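## Task

Take plates B83 and B33 out of plate hotel H1 and put them into the waste bin WASTE. WASTE has to be standing upright at the end. Every other plate has to finish flat in the same H1 slot it began in, resting there without the robot's help. Then open the gripper and move the hand away.

## Robot and tools

Robot: one six-joint Doosan M1013 arm carrying a Robotiq 2F-140 two-finger gripper. There is only one arm, so each row drives that single hand.

Frames: the scene frame has its origin on the table top under the arm base. +z is up, and +y is to the left when facing along +x. The base may sit slightly tilted. Results report end_effector_position (metres), end_effector_quat_wxyz and linear/angular velocities (m/s, rad/s) in this frame. The reported position can be somewhat wrong, more so far from the base. The gripper's own frame: fingers point along its +z, and they close along its y. end_effector_position is the spot between the pads when shut; the fingertips stick out about 33 mm past it when closed and 9 mm when fully open. Closing pushes the tips about 24 mm further outward, so keep that gap above surfaces.

execute_actions takes {"actions": [...]}. Each action may have "rows", "steps" and "until". "rows" holds 1 to 15 rows, each used for one control step of 1/30 s. A row is 9 numbers, each in [-1, 1], in this order: dx, dy, dz, rx, ry, rz, position, force_limit, speed.
- dx, dy, dz, rx, ry, rz are an offset, not a pose: the target relative to where the gripper was measured when the action began (for a call's first action, the pose in the latest result), expressed in the gripper's own axes. Every row counts from that same starting pose; rows do not add up. 1.0 equals 0.6 m of travel or 180 degrees of turn. rx, ry, rz form one rotation vector.
- position is an absolute finger command: +1 fully open (140 mm), about -0.8 where the pads touch, -1 keeps closing until blocked.
- force_limit sets squeeze: roughly 14 N at -1, 60 N at 0, 107 N at +1 (for parts up to 40 mm wide).
- speed sets finger speed: roughly 30 mm/s at -1, 140 at 0, 250 at +1.
"steps" is 1 to 450 and defaults to 15; it must be at least the row count. After the rows run out the arm keeps heading to the last row's target with the last gripper command, so long moves need more steps. The commanded pose is clipped each step to 70 mm and 16 degrees from the measured pose. For gentle motion, ramp offsets up gradually, e.g. +0.01 per row (6 mm per step). If a move gets cut short, send the remainder in the next action rather than relying on the hold.
"until" stops an action early once all its conditions hold, e.g. {"scanner": {"code": "b83"}} or {"scanner": {"reads": [">", 0]}}. Numbers need a comparison (=, !=, <, <=, >, >=). It only reads devices; the arm is not halted. Any out-of-range value or unknown name makes the whole call rejected with no motion. An empty list just returns state and images.

Result lines: the state line above; "Hand target" is the pose the controller is now chasing; "pose unreachable" means the clearance check altered or blocked the target (the base mount counts as arm), after which the arm drifts a little and stops. object_status: 0 moving, 1 blocked while opening, 2 blocked while closing (a grip), 3 reached the command or pads met. position_measured is in counts, 3 fully open to 230 pads touching, not linear. Scanner gives "code" (lower-case ID or no_read; never a wrong ID) and "reads" (how many times code went from no_read to an ID). Also watch for MOTOR HOT, fault lines and any camera calibration changes.

Gripping: command -1 and confirm status 2. Stalled fingers hold until the position number changes by 0.01 or more. To squeeze harder, raise force_limit and switch position between -1 and -0.98.

zoom_image: camera (cam_head_left 896x504, cam_head_right 896x504, cam_wrist 616x616 fisheye) and region [x0, y0, x1, y1] in that camera's pixels, top-left origin, at most 504 by 504. read_manual only returns licence text. finished_scene takes the integer number of the scene now running and closes it for good; use it only when the goal holds stably. Ending a reply with no tool call stops everything.

Setup: H1 has 6 slots numbered upward from slot 1 at the bottom. Each plate shows its ID on a front label. A plate is home when lying flat, short end toward the front, pushed fully to the back stop; released far short, it can fall off the shelf. To identify a plate, lay it flat in nest RD with well A1 at the corner marked A1; the scanner beside RD reads it when its view is clear. Well A1 sits at the labelled short end, in the corner opposite the labelled long side. WASTE is loose and can tip; release only once the whole plate is inside it.

Avoid: dropping or knocking anything off the table (ends the scene), slams, hard pushes, shaking a held plate with abrupt starts. Joint torque reaching its load limit (waist 319, shoulder 319, elbow 150, forearm roll, wrist pitch and wrist roll 42.3 N m, held weight included) or an outside force of 144 N stops the arm for 10 s, drops the rest of the call, and makes it yield. Holding loads heats motors; at the limit the brakes engage until cooled. Occasional brief tugs on held parts or pushes on loose items may occur. Joint ranges (rad): waist, shoulder, forearm roll, wrist pitch, wrist roll -6.283 to 6.283; elbow -2.792 to 2.792.

Each tool is called after "Emit:" as name(argument=value, ...), one argument or row to a line, values as JSON.

## Session

Emit:
execute_actions(
  actions=[],
)

Scene clock: 0.00 s.
end_effector_position=(+0.5154, -0.3846, +0.3129) position_measured=3 object_status=3 end_effector_quat_wxyz=(-0.335, +0.351, +0.594, -0.642) end_effector_velocity=(+0.001, +0.001, +0.000) end_effector_angular_velocity=(-0.001, -0.001, +0.002)
Joint positions: [-0.321  0.756  1.588 -1.057  2.09  -0.637]
Joint velocities: [ 0.001 -0.    -0.    -0.    -0.001  0.001]
Hand target: +0.515, -0.385, +0.313; -0.335, +0.351, +0.594, -0.642
scanner: code=no_read reads=0

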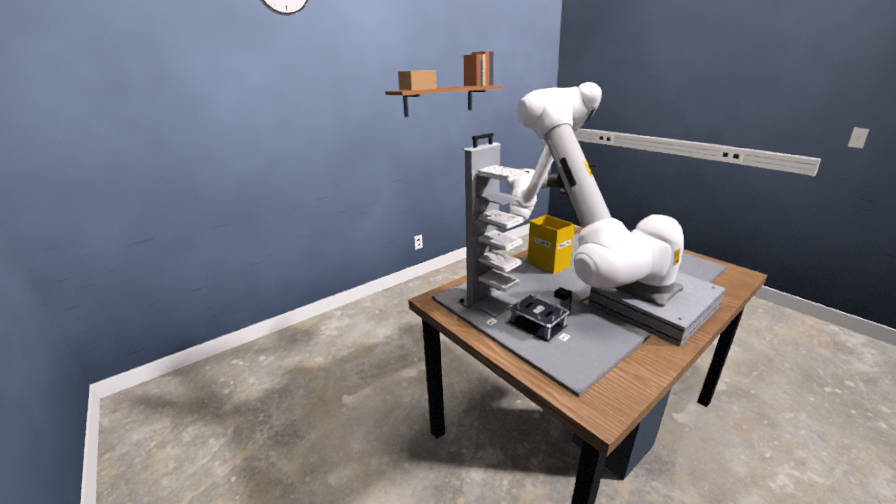

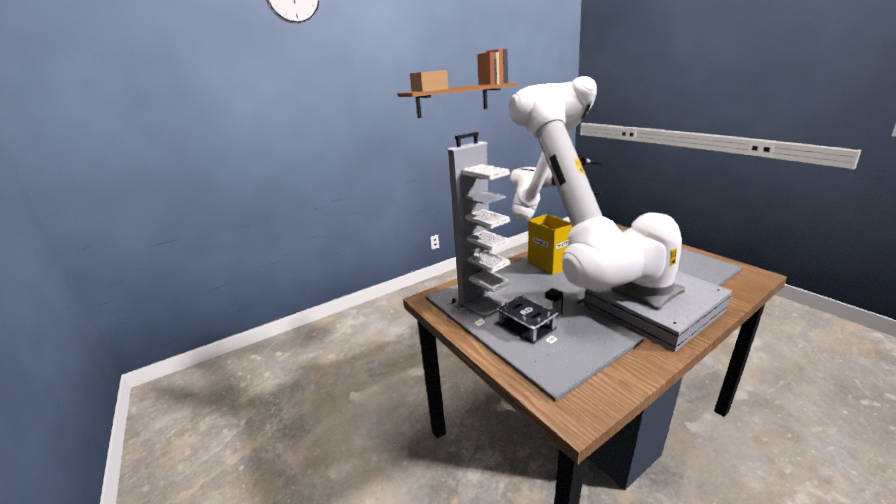

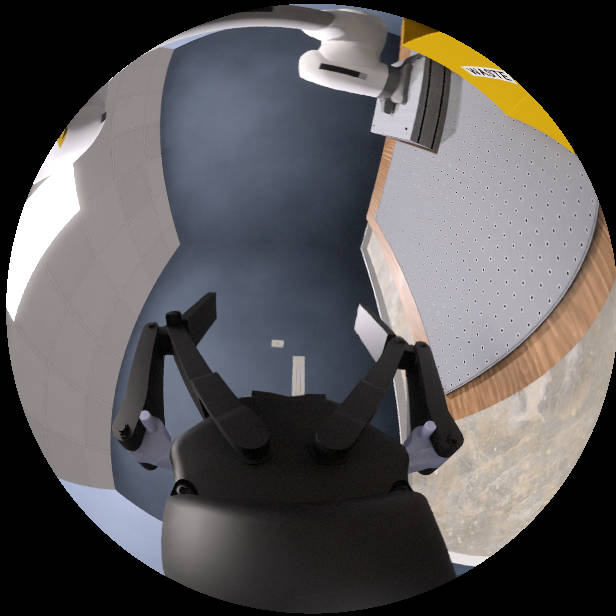

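Emit:
zoom_image(
  camera="cam_head_left",
  region=[420, 120, 640, 360],
)

Emit:
zoom_image(
  camera="cam_head_right",
  region=[410, 120, 630, 360],
)

Region (420, 120, 640, 360) of cam_head_left's 896x504 image, scaled by 2.100, with more detail than that image has; it fills the left 462 columns of this view, and the rest is white.

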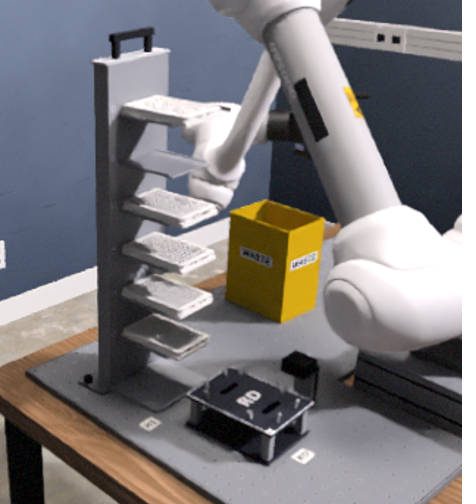

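Region (410, 120, 630, 360) of cam_head_right's 896x504 image, scaled by 2.100, with more detail than that image has; it fills the left 462 columns of this view, and the rest is white.

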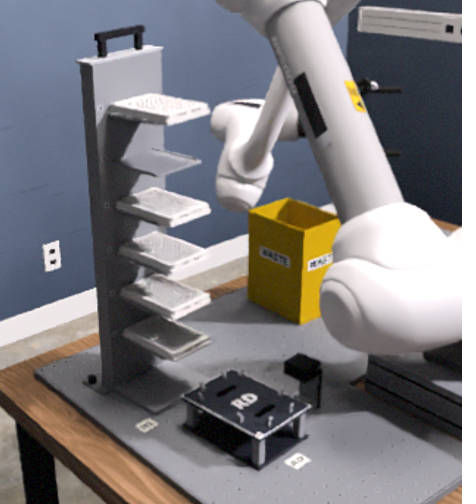

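Emit:
execute_actions(
  actions=[
    {"rows":[[0.242,-0.479,0.28,0.234,-0.27,-0.46,1,0,0]],"steps":90},
    {"rows":[[0,-0.225,-0.49,0.25,0,0,1,0,0]],"steps":60},
  ],
)

Scene clock: 27.67 s.
end_effector_position=(+0.4344, -0.0376, +0.6006) position_measured=3 object_status=3 end_effector_quat_wxyz=(+0.270, +0.653, -0.273, +0.653) end_effector_velocity=(+0.000, +0.000, -0.000) end_effector_angular_velocity=(-0.001, +0.001, +0.000)
Joint positions: [ 0.611 -0.416  2.342 -1.611  1.421 -2.77 ]
Joint velocities: [-0.     0.001 -0.    -0.    -0.    -0.001]
Hand target: +0.434, -0.038, +0.601; +0.270, +0.653, -0.273, +0.653
Off the commanded pose: 0.001 m, 0 deg.
scanner: code=no_read reads=0
camera_calibration (this result's frames):
cam_wrist: T_world_to_cam=[[-0.792828, -0.604273, 0.0792341, 0.251025], [-0.26424, 0.223678, -0.938161, 0.694033], [0.549182, -0.764737, -0.337011, 0.11578], [0, 0, 0, 1]] pos_world=[0.318827, 0.0849888, 0.670243]

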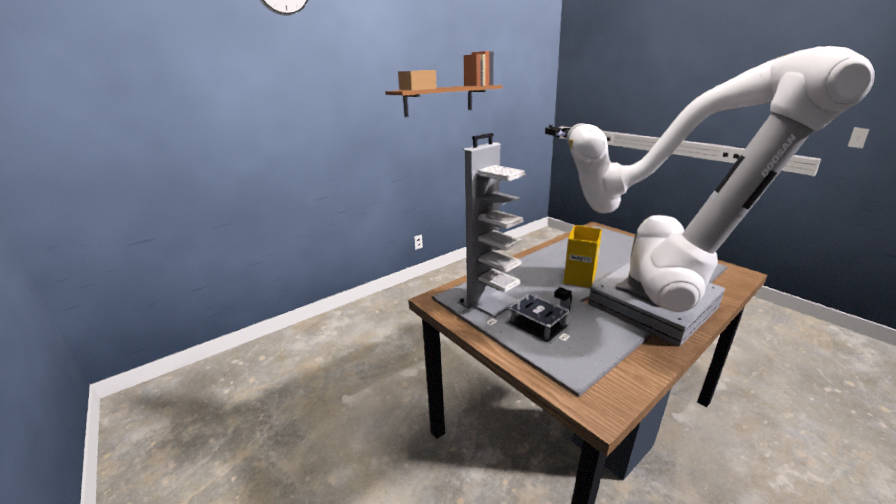

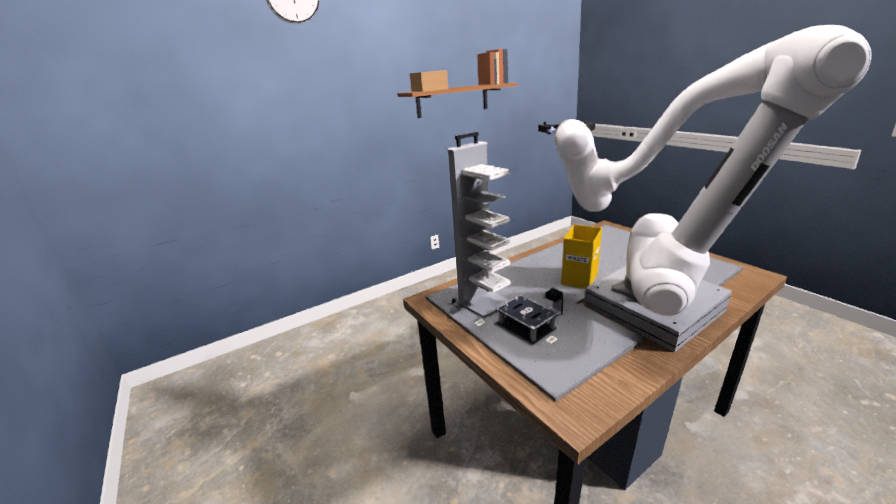

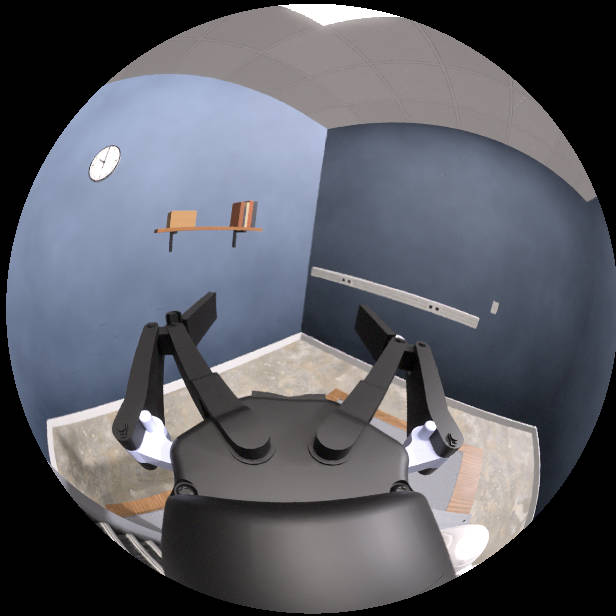

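Emit:
execute_actions(
  actions=[
    {"rows":[[-0.083,0.025,-0.433,0.083,0,0,1,0,0]],"steps":40},
    {"rows":[[-0.167,-0.292,-0.245,0.167,0,0,1,0,0]],"steps":50},
  ],
)

Emit:
zoom_image(
  camera="cam_wrist",
  region=[180, 180, 440, 440],
)

Scene clock: 34.20 s.
end_effector_position=(+0.2017, +0.3611, +0.4519) position_measured=3 object_status=3 end_effector_quat_wxyz=(-0.001, +0.706, -0.002, +0.708) end_effector_velocity=(-0.001, +0.000, -0.000) end_effector_angular_velocity=(-0.001, -0.000, +0.002)
Joint positions: [ 1.812 -0.034  2.384 -1.385  1.755 -2.323]
Joint velocities: [ 0.002  0.     0.    -0.    -0.    -0.   ]
Hand target: +0.202, +0.361, +0.452; -0.001, +0.706, -0.002, +0.708
Off the commanded pose: 0.000 m, 0 deg.
scanner: code=no_read reads=0
camera_calibration (this result's frames):
cam_wrist: T_world_to_cam=[[-0.133153, -0.987985, 0.0784558, 0.325073], [-0.342217, -0.0284598, -0.93919, 0.511154], [0.930139, -0.151905, -0.334316, 0.199111], [0, 0, 0, 1]] pos_world=[0.0330083, 0.36596, 0.521133]

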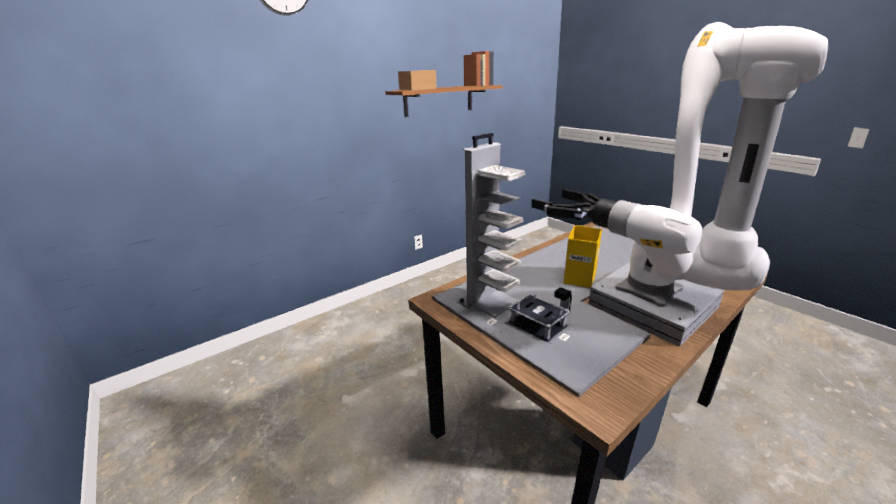

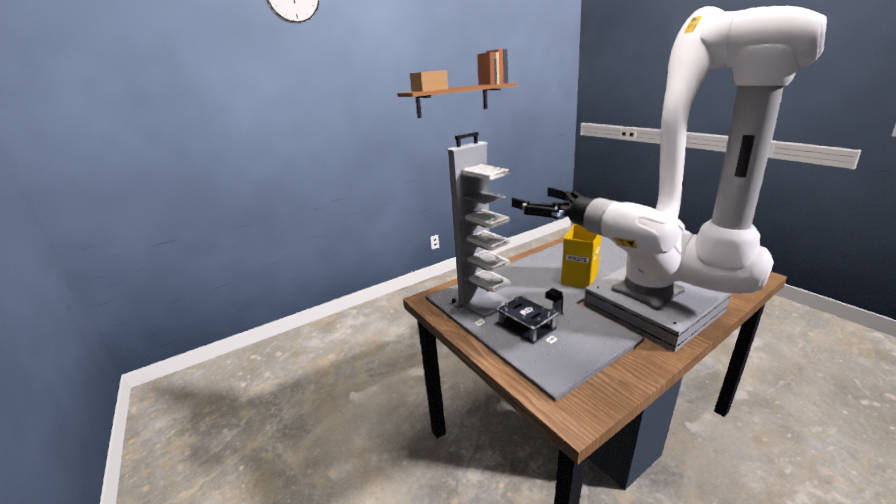

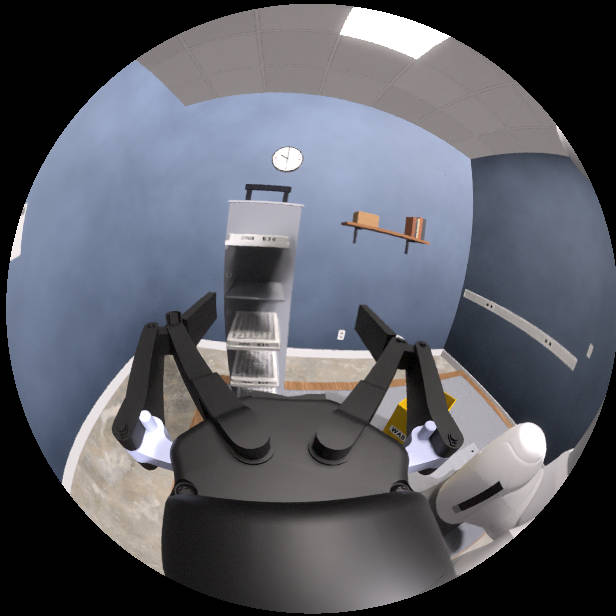

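Region (180, 180, 440, 440) of cam_wrist's 616x616 image, scaled by 1.938, with more detail than that image has.

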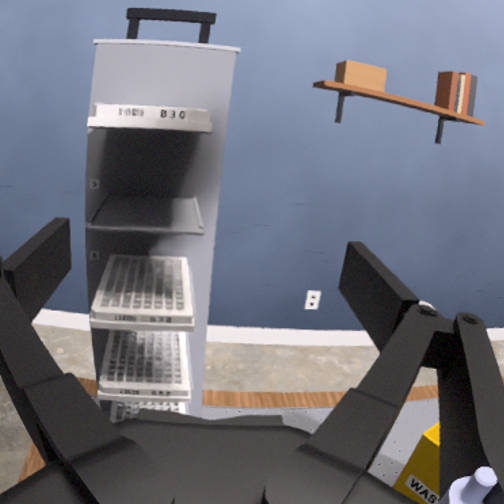

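Emit:
execute_actions(
  actions=[
    {"rows":[[-0.3,-0.06,0,0,0,0,1,0,0]],"steps":35},
  ],
)

Emit:
zoom_image(
  camera="cam_wrist",
  region=[190, 170, 410, 410],
)

Scene clock: 40.67 s.
end_effector_position=(+0.2018, +0.3980, +0.2723) position_measured=3 object_status=3 end_effector_quat_wxyz=(-0.001, +0.706, -0.002, +0.708) end_effector_velocity=(-0.001, +0.000, -0.000) end_effector_angular_velocity=(-0.002, +0.000, +0.002)
Joint positions: [ 1.788  0.381  2.426 -1.347  1.648 -1.875]
Joint velocities: [ 0.002  0.001  0.     0.    -0.    -0.001]
Hand target: +0.202, +0.398, +0.272; -0.001, +0.706, -0.002, +0.708
Off the commanded pose: 0.000 m, 0 deg.
scanner: code=no_read reads=0
camera_calibration (this result's frames):
cam_wrist: T_world_to_cam=[[-0.132503, -0.988075, 0.0784294, 0.375577], [-0.3419, -0.0287083, -0.939298, 0.343601], [0.930348, -0.151274, -0.334019, 0.144167], [0, 0, 0, 1]] pos_world=[0.0331163, 0.402771, 0.341442]

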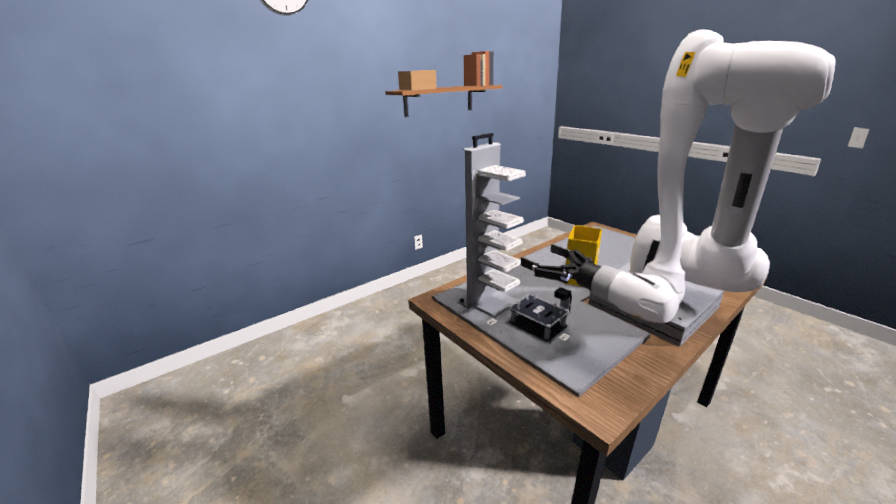

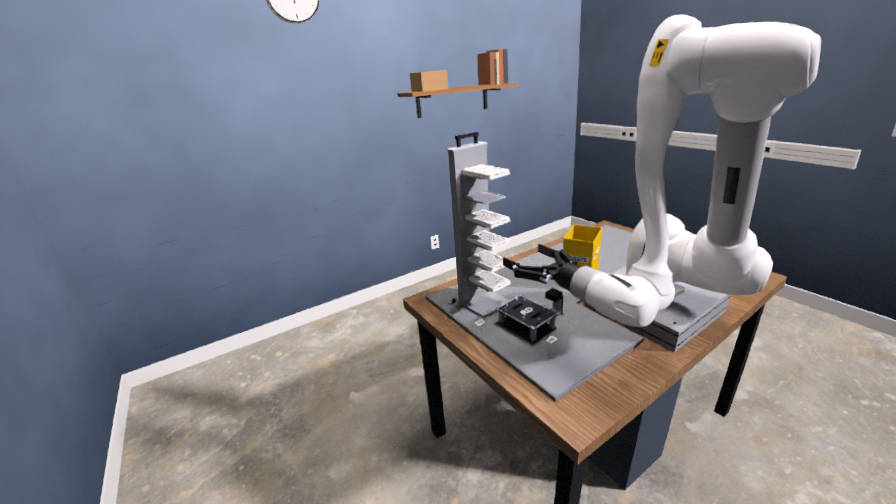

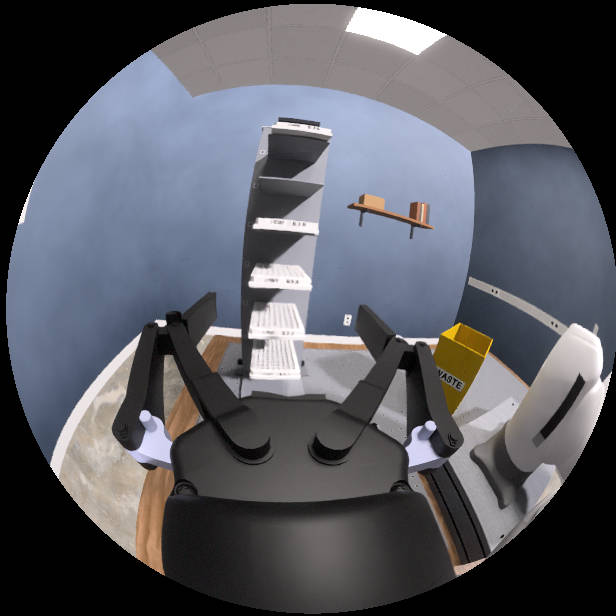

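Region (190, 170, 410, 410) of cam_wrist's 616x616 image, scaled by 2.100, with more detail than that image has; it fills the left 462 columns of this view, and the rest is white.

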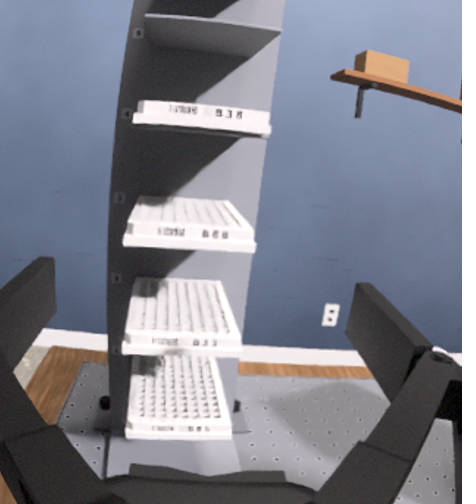

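Emit:
execute_actions(
  actions=[
    {"rows":[[-0.118,-0.013,0.1,0,0,0,0.6,0,0]],"steps":25},
  ],
)

Emit:
zoom_image(
  camera="cam_wrist",
  region=[170, 170, 410, 410],
)

Emit:
zoom_image(
  camera="cam_head_left",
  region=[450, 220, 650, 360],
)

Scene clock: 47.70 s.
end_effector_position=(+0.2618, +0.4062, +0.2017) position_measured=53 object_status=3 end_effector_quat_wxyz=(-0.002, +0.706, -0.002, +0.708) end_effector_velocity=(+0.000, +0.000, -0.000) end_effector_angular_velocity=(-0.000, +0.000, +0.000)
Joint positions: [ 1.641  0.548  2.44  -1.483  1.585 -1.703]
Joint velocities: [-0.001  0.    -0.    -0.001 -0.    -0.   ]
Hand target: +0.262, +0.406, +0.202; -0.002, +0.706, -0.002, +0.708
Off the commanded pose: 0.000 m, 0 deg.
scanner: code=no_read reads=0
camera_calibration (this result's frames):
cam_wrist: T_world_to_cam=[[-0.132211, -0.988115, 0.0784128, 0.397089], [-0.341796, -0.0288089, -0.939332, 0.298019], [0.930428, -0.150991, -0.333925, 0.0658215], [0, 0, 0, 1]] pos_world=[0.0931192, 0.410894, 0.270782]

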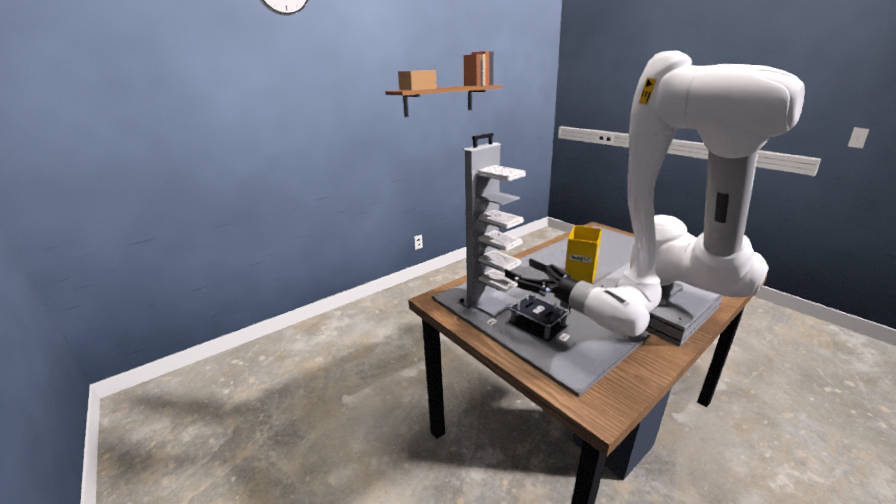

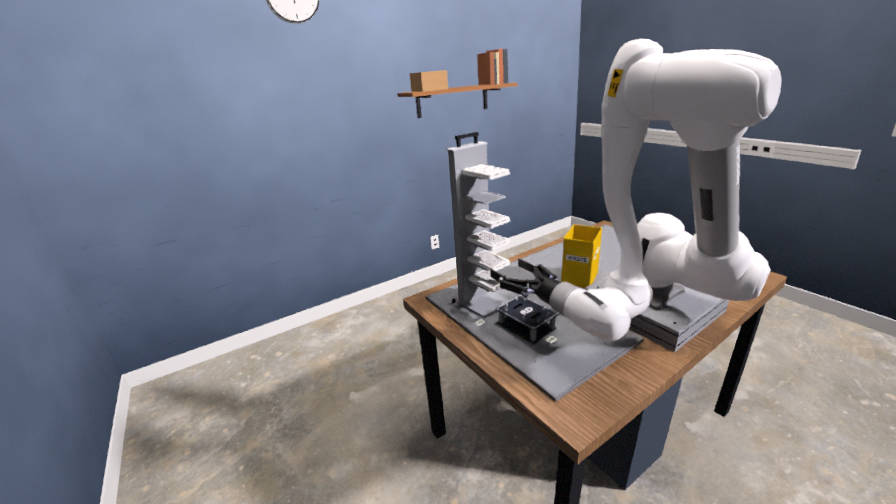

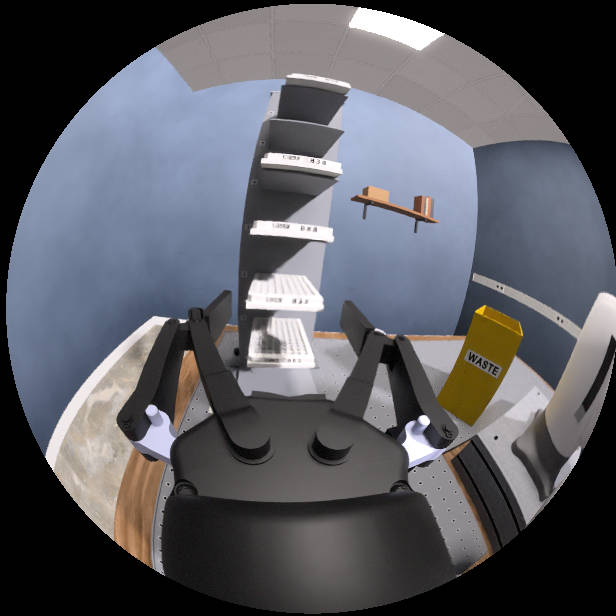

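Region (170, 170, 410, 410) of cam_wrist's 616x616 image, scaled by 2.100, with more detail than that image has.

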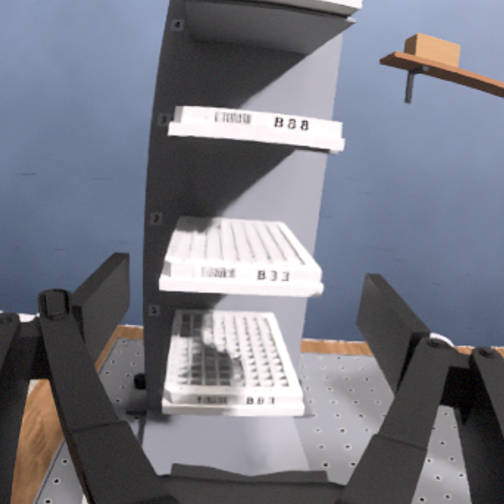

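Region (450, 220, 650, 360) of cam_head_left's 896x504 image, scaled by 2.520, with more detail than that image has; it fills the top 353 rows of this view, and the rest is white.

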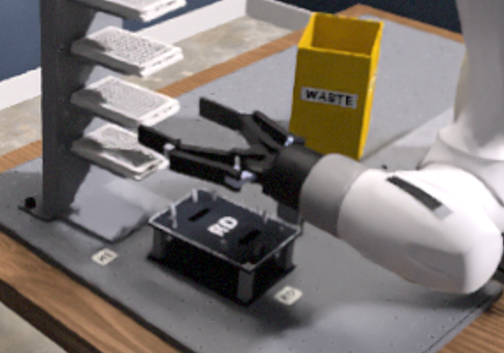

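Emit:
execute_actions(
  actions=[
    {"rows":[[0,-0.002,0.04,0.017,0,0,0.6,0,0],[0,-0.003,0.08,0.017,0,0,0.6,0,0],[0,-0.003,0.147,0.017,0,0,0.6,0,0]],"steps":25},
  ],
)

Emit:
zoom_image(
  camera="cam_wrist",
  region=[170, 220, 410, 410],
)

Scene clock: 56.20 s.
end_effector_position=(+0.3500, +0.4080, +0.2018) position_measured=53 object_status=3 end_effector_quat_wxyz=(-0.020, +0.706, +0.017, +0.708) end_effector_velocity=(-0.000, +0.000, -0.000) end_effector_angular_velocity=(-0.001, +0.000, +0.000)
Joint positions: [ 1.417  0.541  2.479 -1.759  1.55  -1.668]
Joint velocities: [ 0.001  0.001 -0.     0.001  0.    -0.   ]
Hand target: +0.350, +0.408, +0.202; -0.020, +0.706, +0.017, +0.708
Off the commanded pose: 0.000 m, 0 deg.
scanner: code=no_read reads=0
camera_calibration (this result's frames):
cam_wrist: T_world_to_cam=[[-0.0792169, -0.993767, 0.0784371, 0.394283], [-0.339475, -0.047088, -0.939436, 0.334975], [0.937273, -0.101047, -0.333629, -0.0387023], [0, 0, 0, 1]] pos_world=[0.181224, 0.403688, 0.270849]

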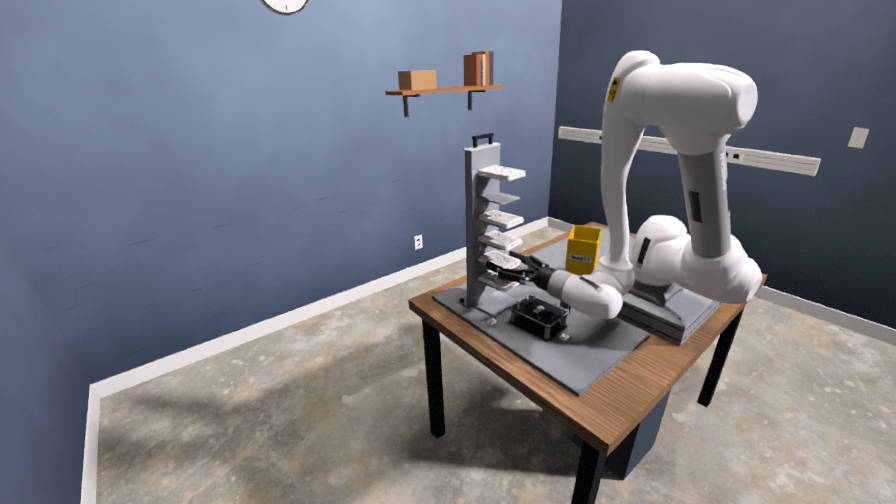

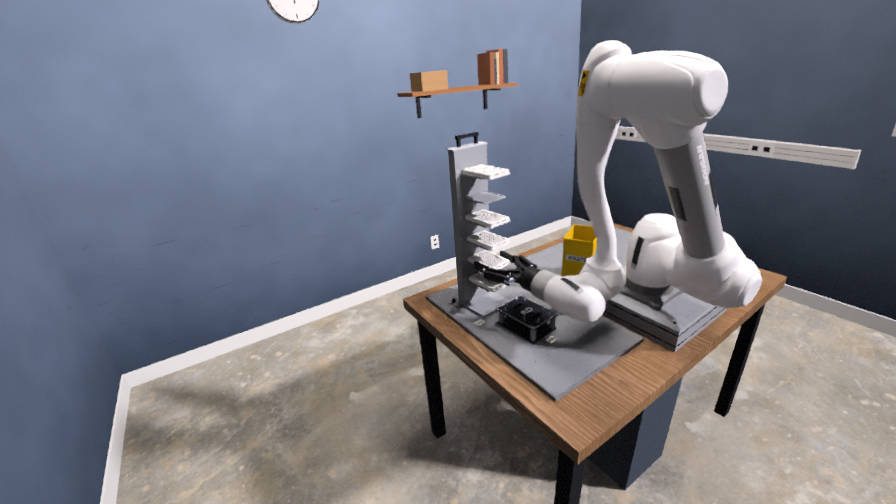

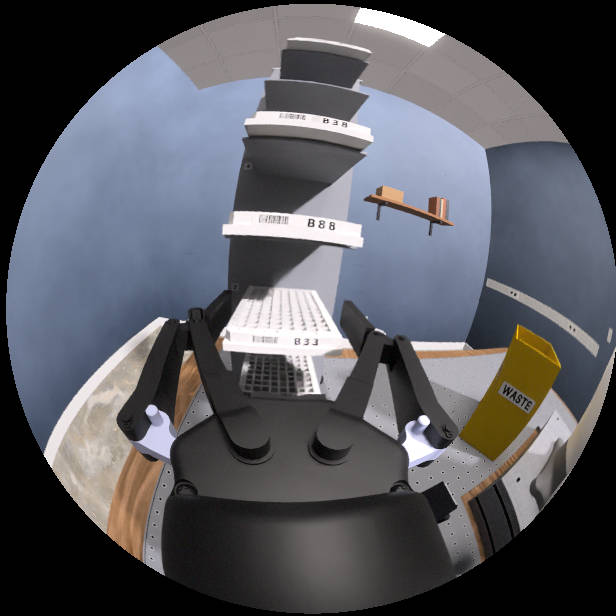

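Region (170, 220, 410, 410) of cam_wrist's 616x616 image, scaled by 2.100, with more detail than that image has; it fills the top 399 rows of this view, and the rest is white.

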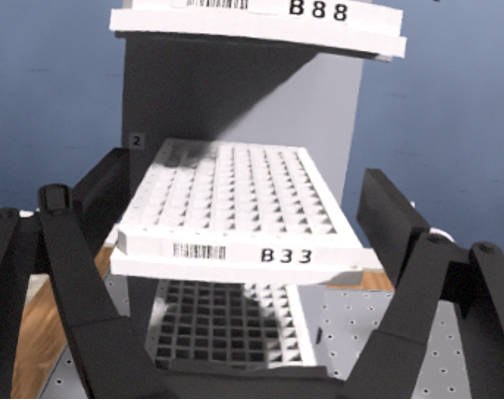

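Emit:
execute_actions(
  actions=[
    {"rows":[[0,-0.005,0,0,0,0,0.6,0,0]],"steps":8},
    {"rows":[[0,0,0,0,0,0,-1,0,-0.5]],"steps":25},
    {"rows":[[0.01,0,0,0,0,0,-1,0,-0.5]],"steps":10},
    {"rows":[[0,0,-0.01,0,0,0,-1,0,0],[0,0,-0.03,0,0,0,-1,0,0],[0,0,-0.05,0,0,0,-1,0,0],[0,0,-0.07,0,0,0,-1,0,0],[0,0,-0.09,0,0,0,-1,0,0],[0,0,-0.11,0,0,0,-1,0,0],[0,0,-0.13,0,0,0,-1,0,0],[0,0,-0.15,0,0,0,-1,0,0],[0,0,-0.17,0,0,0,-1,0,0],[0,0,-0.19,0,0,0,-1,0,0],[0,0,-0.21,0,0,0,-1,0,0],[0,0,-0.23,0,0,0,-1,0,0],[0,0,-0.25,0,0,0,-1,0,0],[0,0,-0.27,0,0,0,-1,0,0],[0,0,-0.28,0,0,0,-1,0,0]],"steps":30},
  ],
)

Emit:
zoom_image(
  camera="cam_head_left",
  region=[500, 190, 700, 330],
)

Emit:
zoom_image(
  camera="cam_head_right",
  region=[500, 190, 700, 330],
)

Scene clock: 64.87 s.
end_effector_position=(+0.1822, +0.4020, +0.2075) position_measured=103 object_status=2 end_effector_quat_wxyz=(-0.020, +0.706, +0.017, +0.708) end_effector_velocity=(-0.001, +0.000, +0.001) end_effector_angular_velocity=(+0.003, +0.001, +0.001)
Joint positions: [ 1.842  0.534  2.44  -1.339  1.611 -1.712]
Joint velocities: [ 0.002 -0.003 -0.     0.001 -0.     0.   ]
Hand target: +0.182, +0.402, +0.207; -0.020, +0.706, +0.017, +0.708
Off the commanded pose: 0.000 m, 0 deg.
scanner: code=no_read reads=0
camera_calibration (this result's frames):
cam_wrist: T_world_to_cam=[[-0.0791905, -0.993755, 0.0786068, 0.37454], [-0.339883, -0.0472132, -0.939282, 0.283187], [0.937128, -0.101099, -0.334022, 0.119924], [0, 0, 0, 1]] pos_world=[0.0135269, 0.397696, 0.276608]

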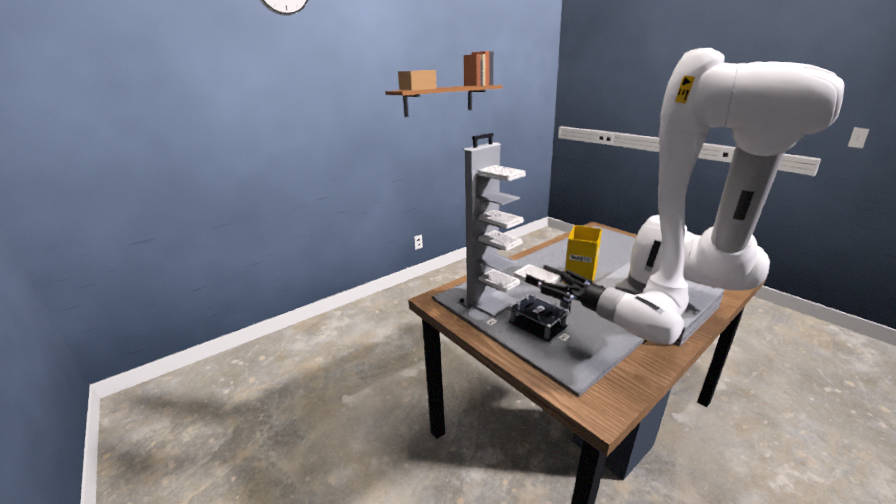

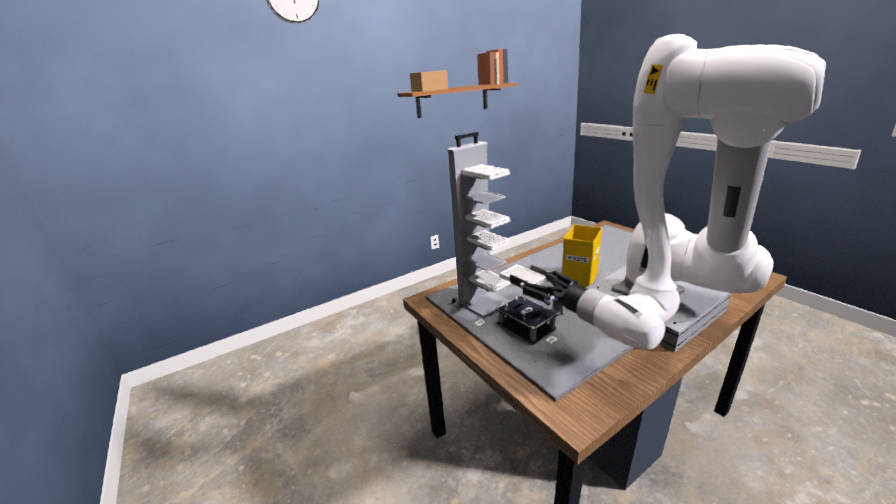

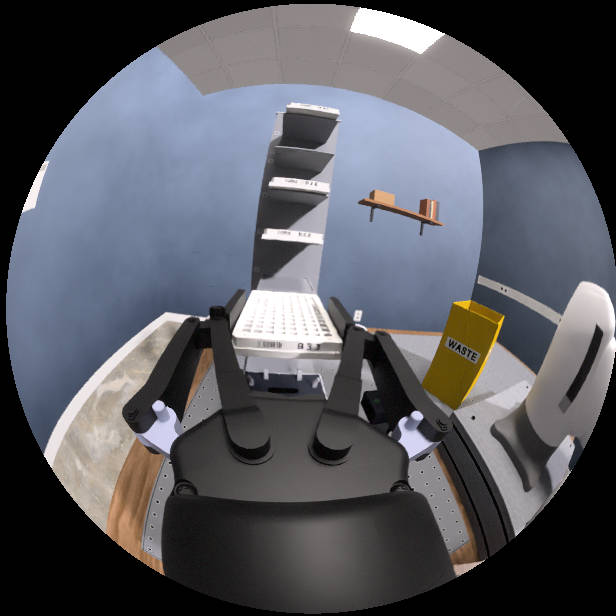

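Region (500, 190, 700, 330) of cam_head_left's 896x504 image, scaled by 2.520, with more detail than that image has; it fills the top 353 rows of this view, and the rest is white.

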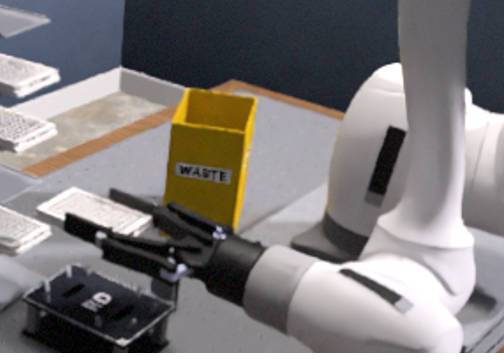

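Region (500, 190, 700, 330) of cam_head_right's 896x504 image, scaled by 2.520, with more detail than that image has; it fills the top 353 rows of this view, and the rest is white.

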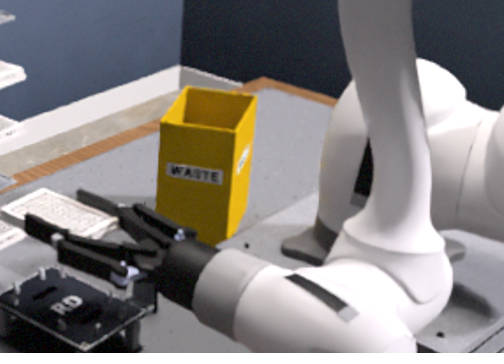

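Emit:
execute_actions(
  actions=[
    {"rows":[[0.03,0,0,0,0,0,-1,0,0],[0.07,0,0,0,0,0,-1,0,0],[0.12,0,0,0,0,0,-1,0,0],[0.32,0,0,0,0,0,-1,0,0]],"steps":22},
    {"rows":[[0,0.1,0,0,-0.25,0,-1,0,0]],"steps":28},
    {"rows":[[0,0.2,0,0,-0.25,0,-1,0,0]],"steps":35},
    {"rows":[[0.24,0.5,0,0,0,-0.133,-1,0,0]],"steps":45},
  ],
)

Scene clock: 79.17 s.
end_effector_position=(+0.3507, -0.0695, +0.3974) position_measured=103 object_status=2 end_effector_quat_wxyz=(-0.002, +0.972, +0.233, +0.000) end_effector_velocity=(+0.000, +0.000, -0.000) end_effector_angular_velocity=(+0.002, +0.001, -0.001)
Joint positions: [-0.342 -0.314  2.052  0.019  1.412 -5.51 ]
Joint velocities: [-0.     0.001 -0.     0.001  0.     0.001]
Hand target: +0.351, -0.070, +0.397; -0.002, +0.972, +0.233, +0.000
Off the commanded pose: 0.001 m, 0 deg.
scanner: code=no_read reads=0
camera_calibration (this result's frames):
cam_wrist: T_world_to_cam=[[0.522511, -0.842778, 0.12926, -0.316344], [-0.821117, -0.456545, 0.34254, 0.127511], [-0.229672, -0.285118, -0.930569, 0.611328], [0, 0, 0, 1]] pos_world=[0.4104, -0.0340923, 0.566096]

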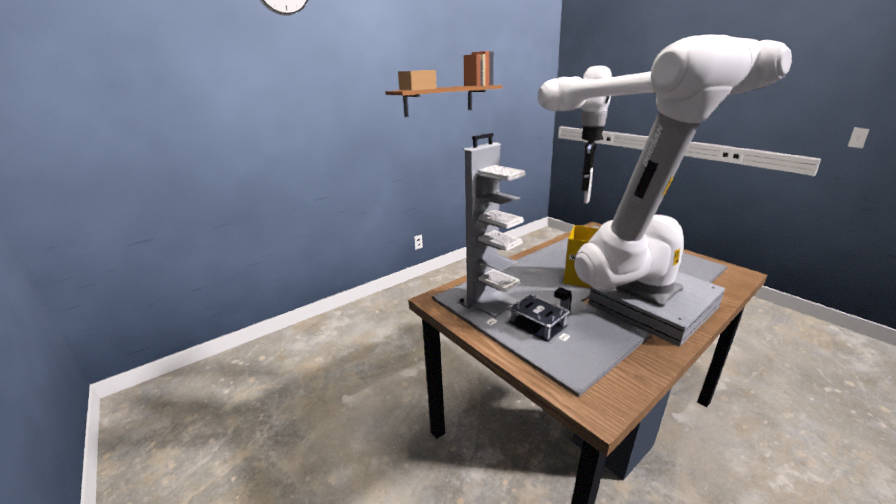

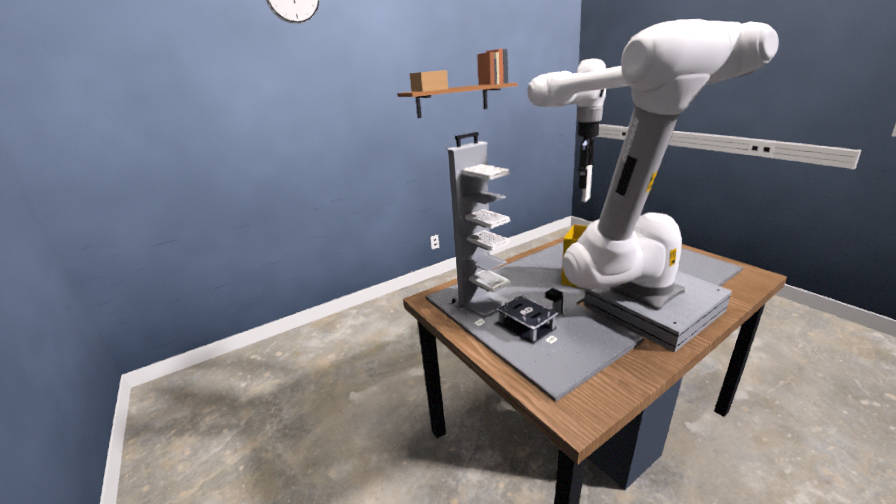

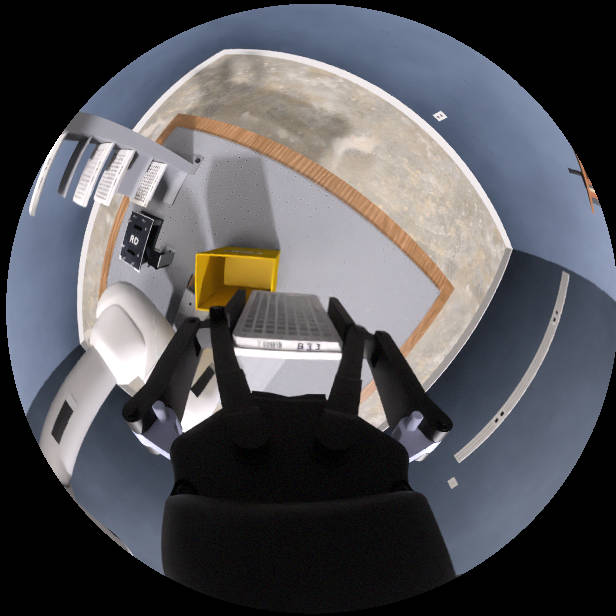

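Emit:
execute_actions(
  actions=[
    {"rows":[[-0.022,-0.152,0.1,0,0,0.015,-1,0,0]],"steps":25},
  ],
)

Scene clock: 85.43 s.
end_effector_position=(+0.2976, +0.0057, +0.3376) position_measured=103 object_status=2 end_effector_quat_wxyz=(-0.001, +0.978, +0.210, +0.000) end_effector_velocity=(-0.000, -0.000, -0.000) end_effector_angular_velocity=(+0.000, +0.001, -0.001)
Joint positions: [-0.152 -0.409  2.215  0.02   1.34  -5.275]
Joint velocities: [-0.001 -0.     0.     0.     0.001 -0.001]
Hand target: +0.298, +0.006, +0.338; -0.001, +0.978, +0.210, +0.000
Off the commanded pose: 0.000 m, 0 deg.
scanner: code=no_read reads=0
camera_calibration (this result's frames):
cam_wrist: T_world_to_cam=[[0.482241, -0.866432, 0.129378, -0.205373], [-0.841669, -0.417279, 0.342741, 0.14459], [-0.242975, -0.274178, -0.930478, 0.56872], [0, 0, 0, 1]] pos_world=[0.358921, 0.0383227, 0.506196]

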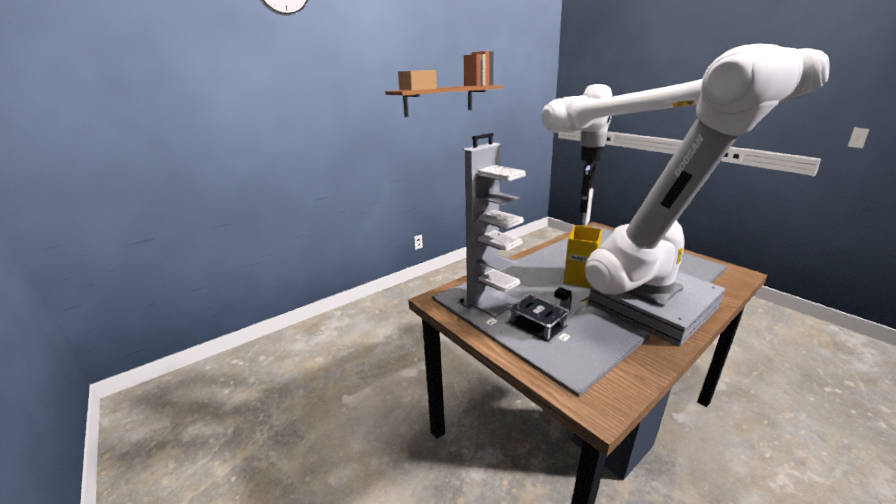

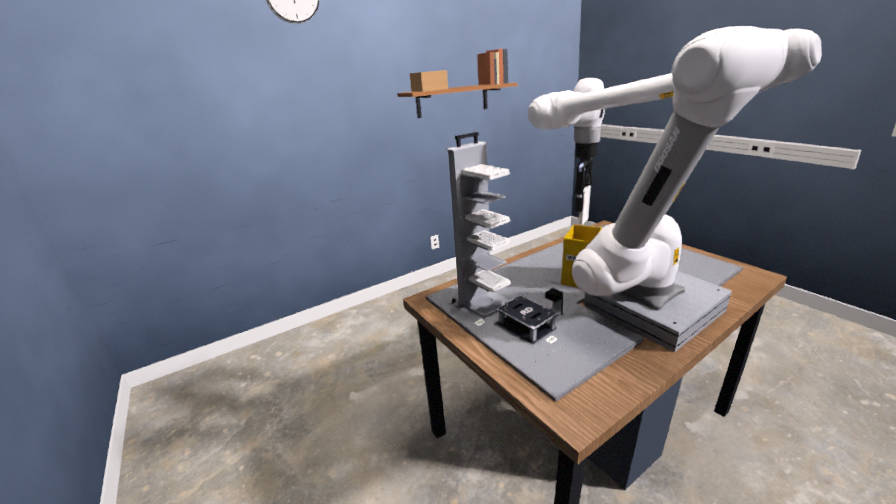

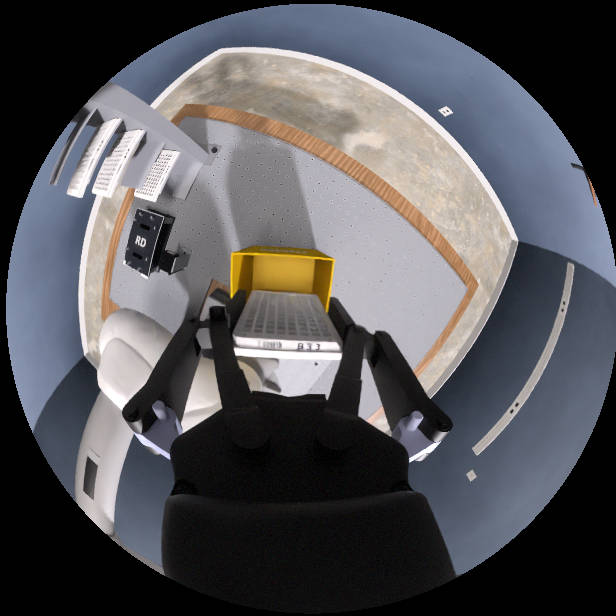

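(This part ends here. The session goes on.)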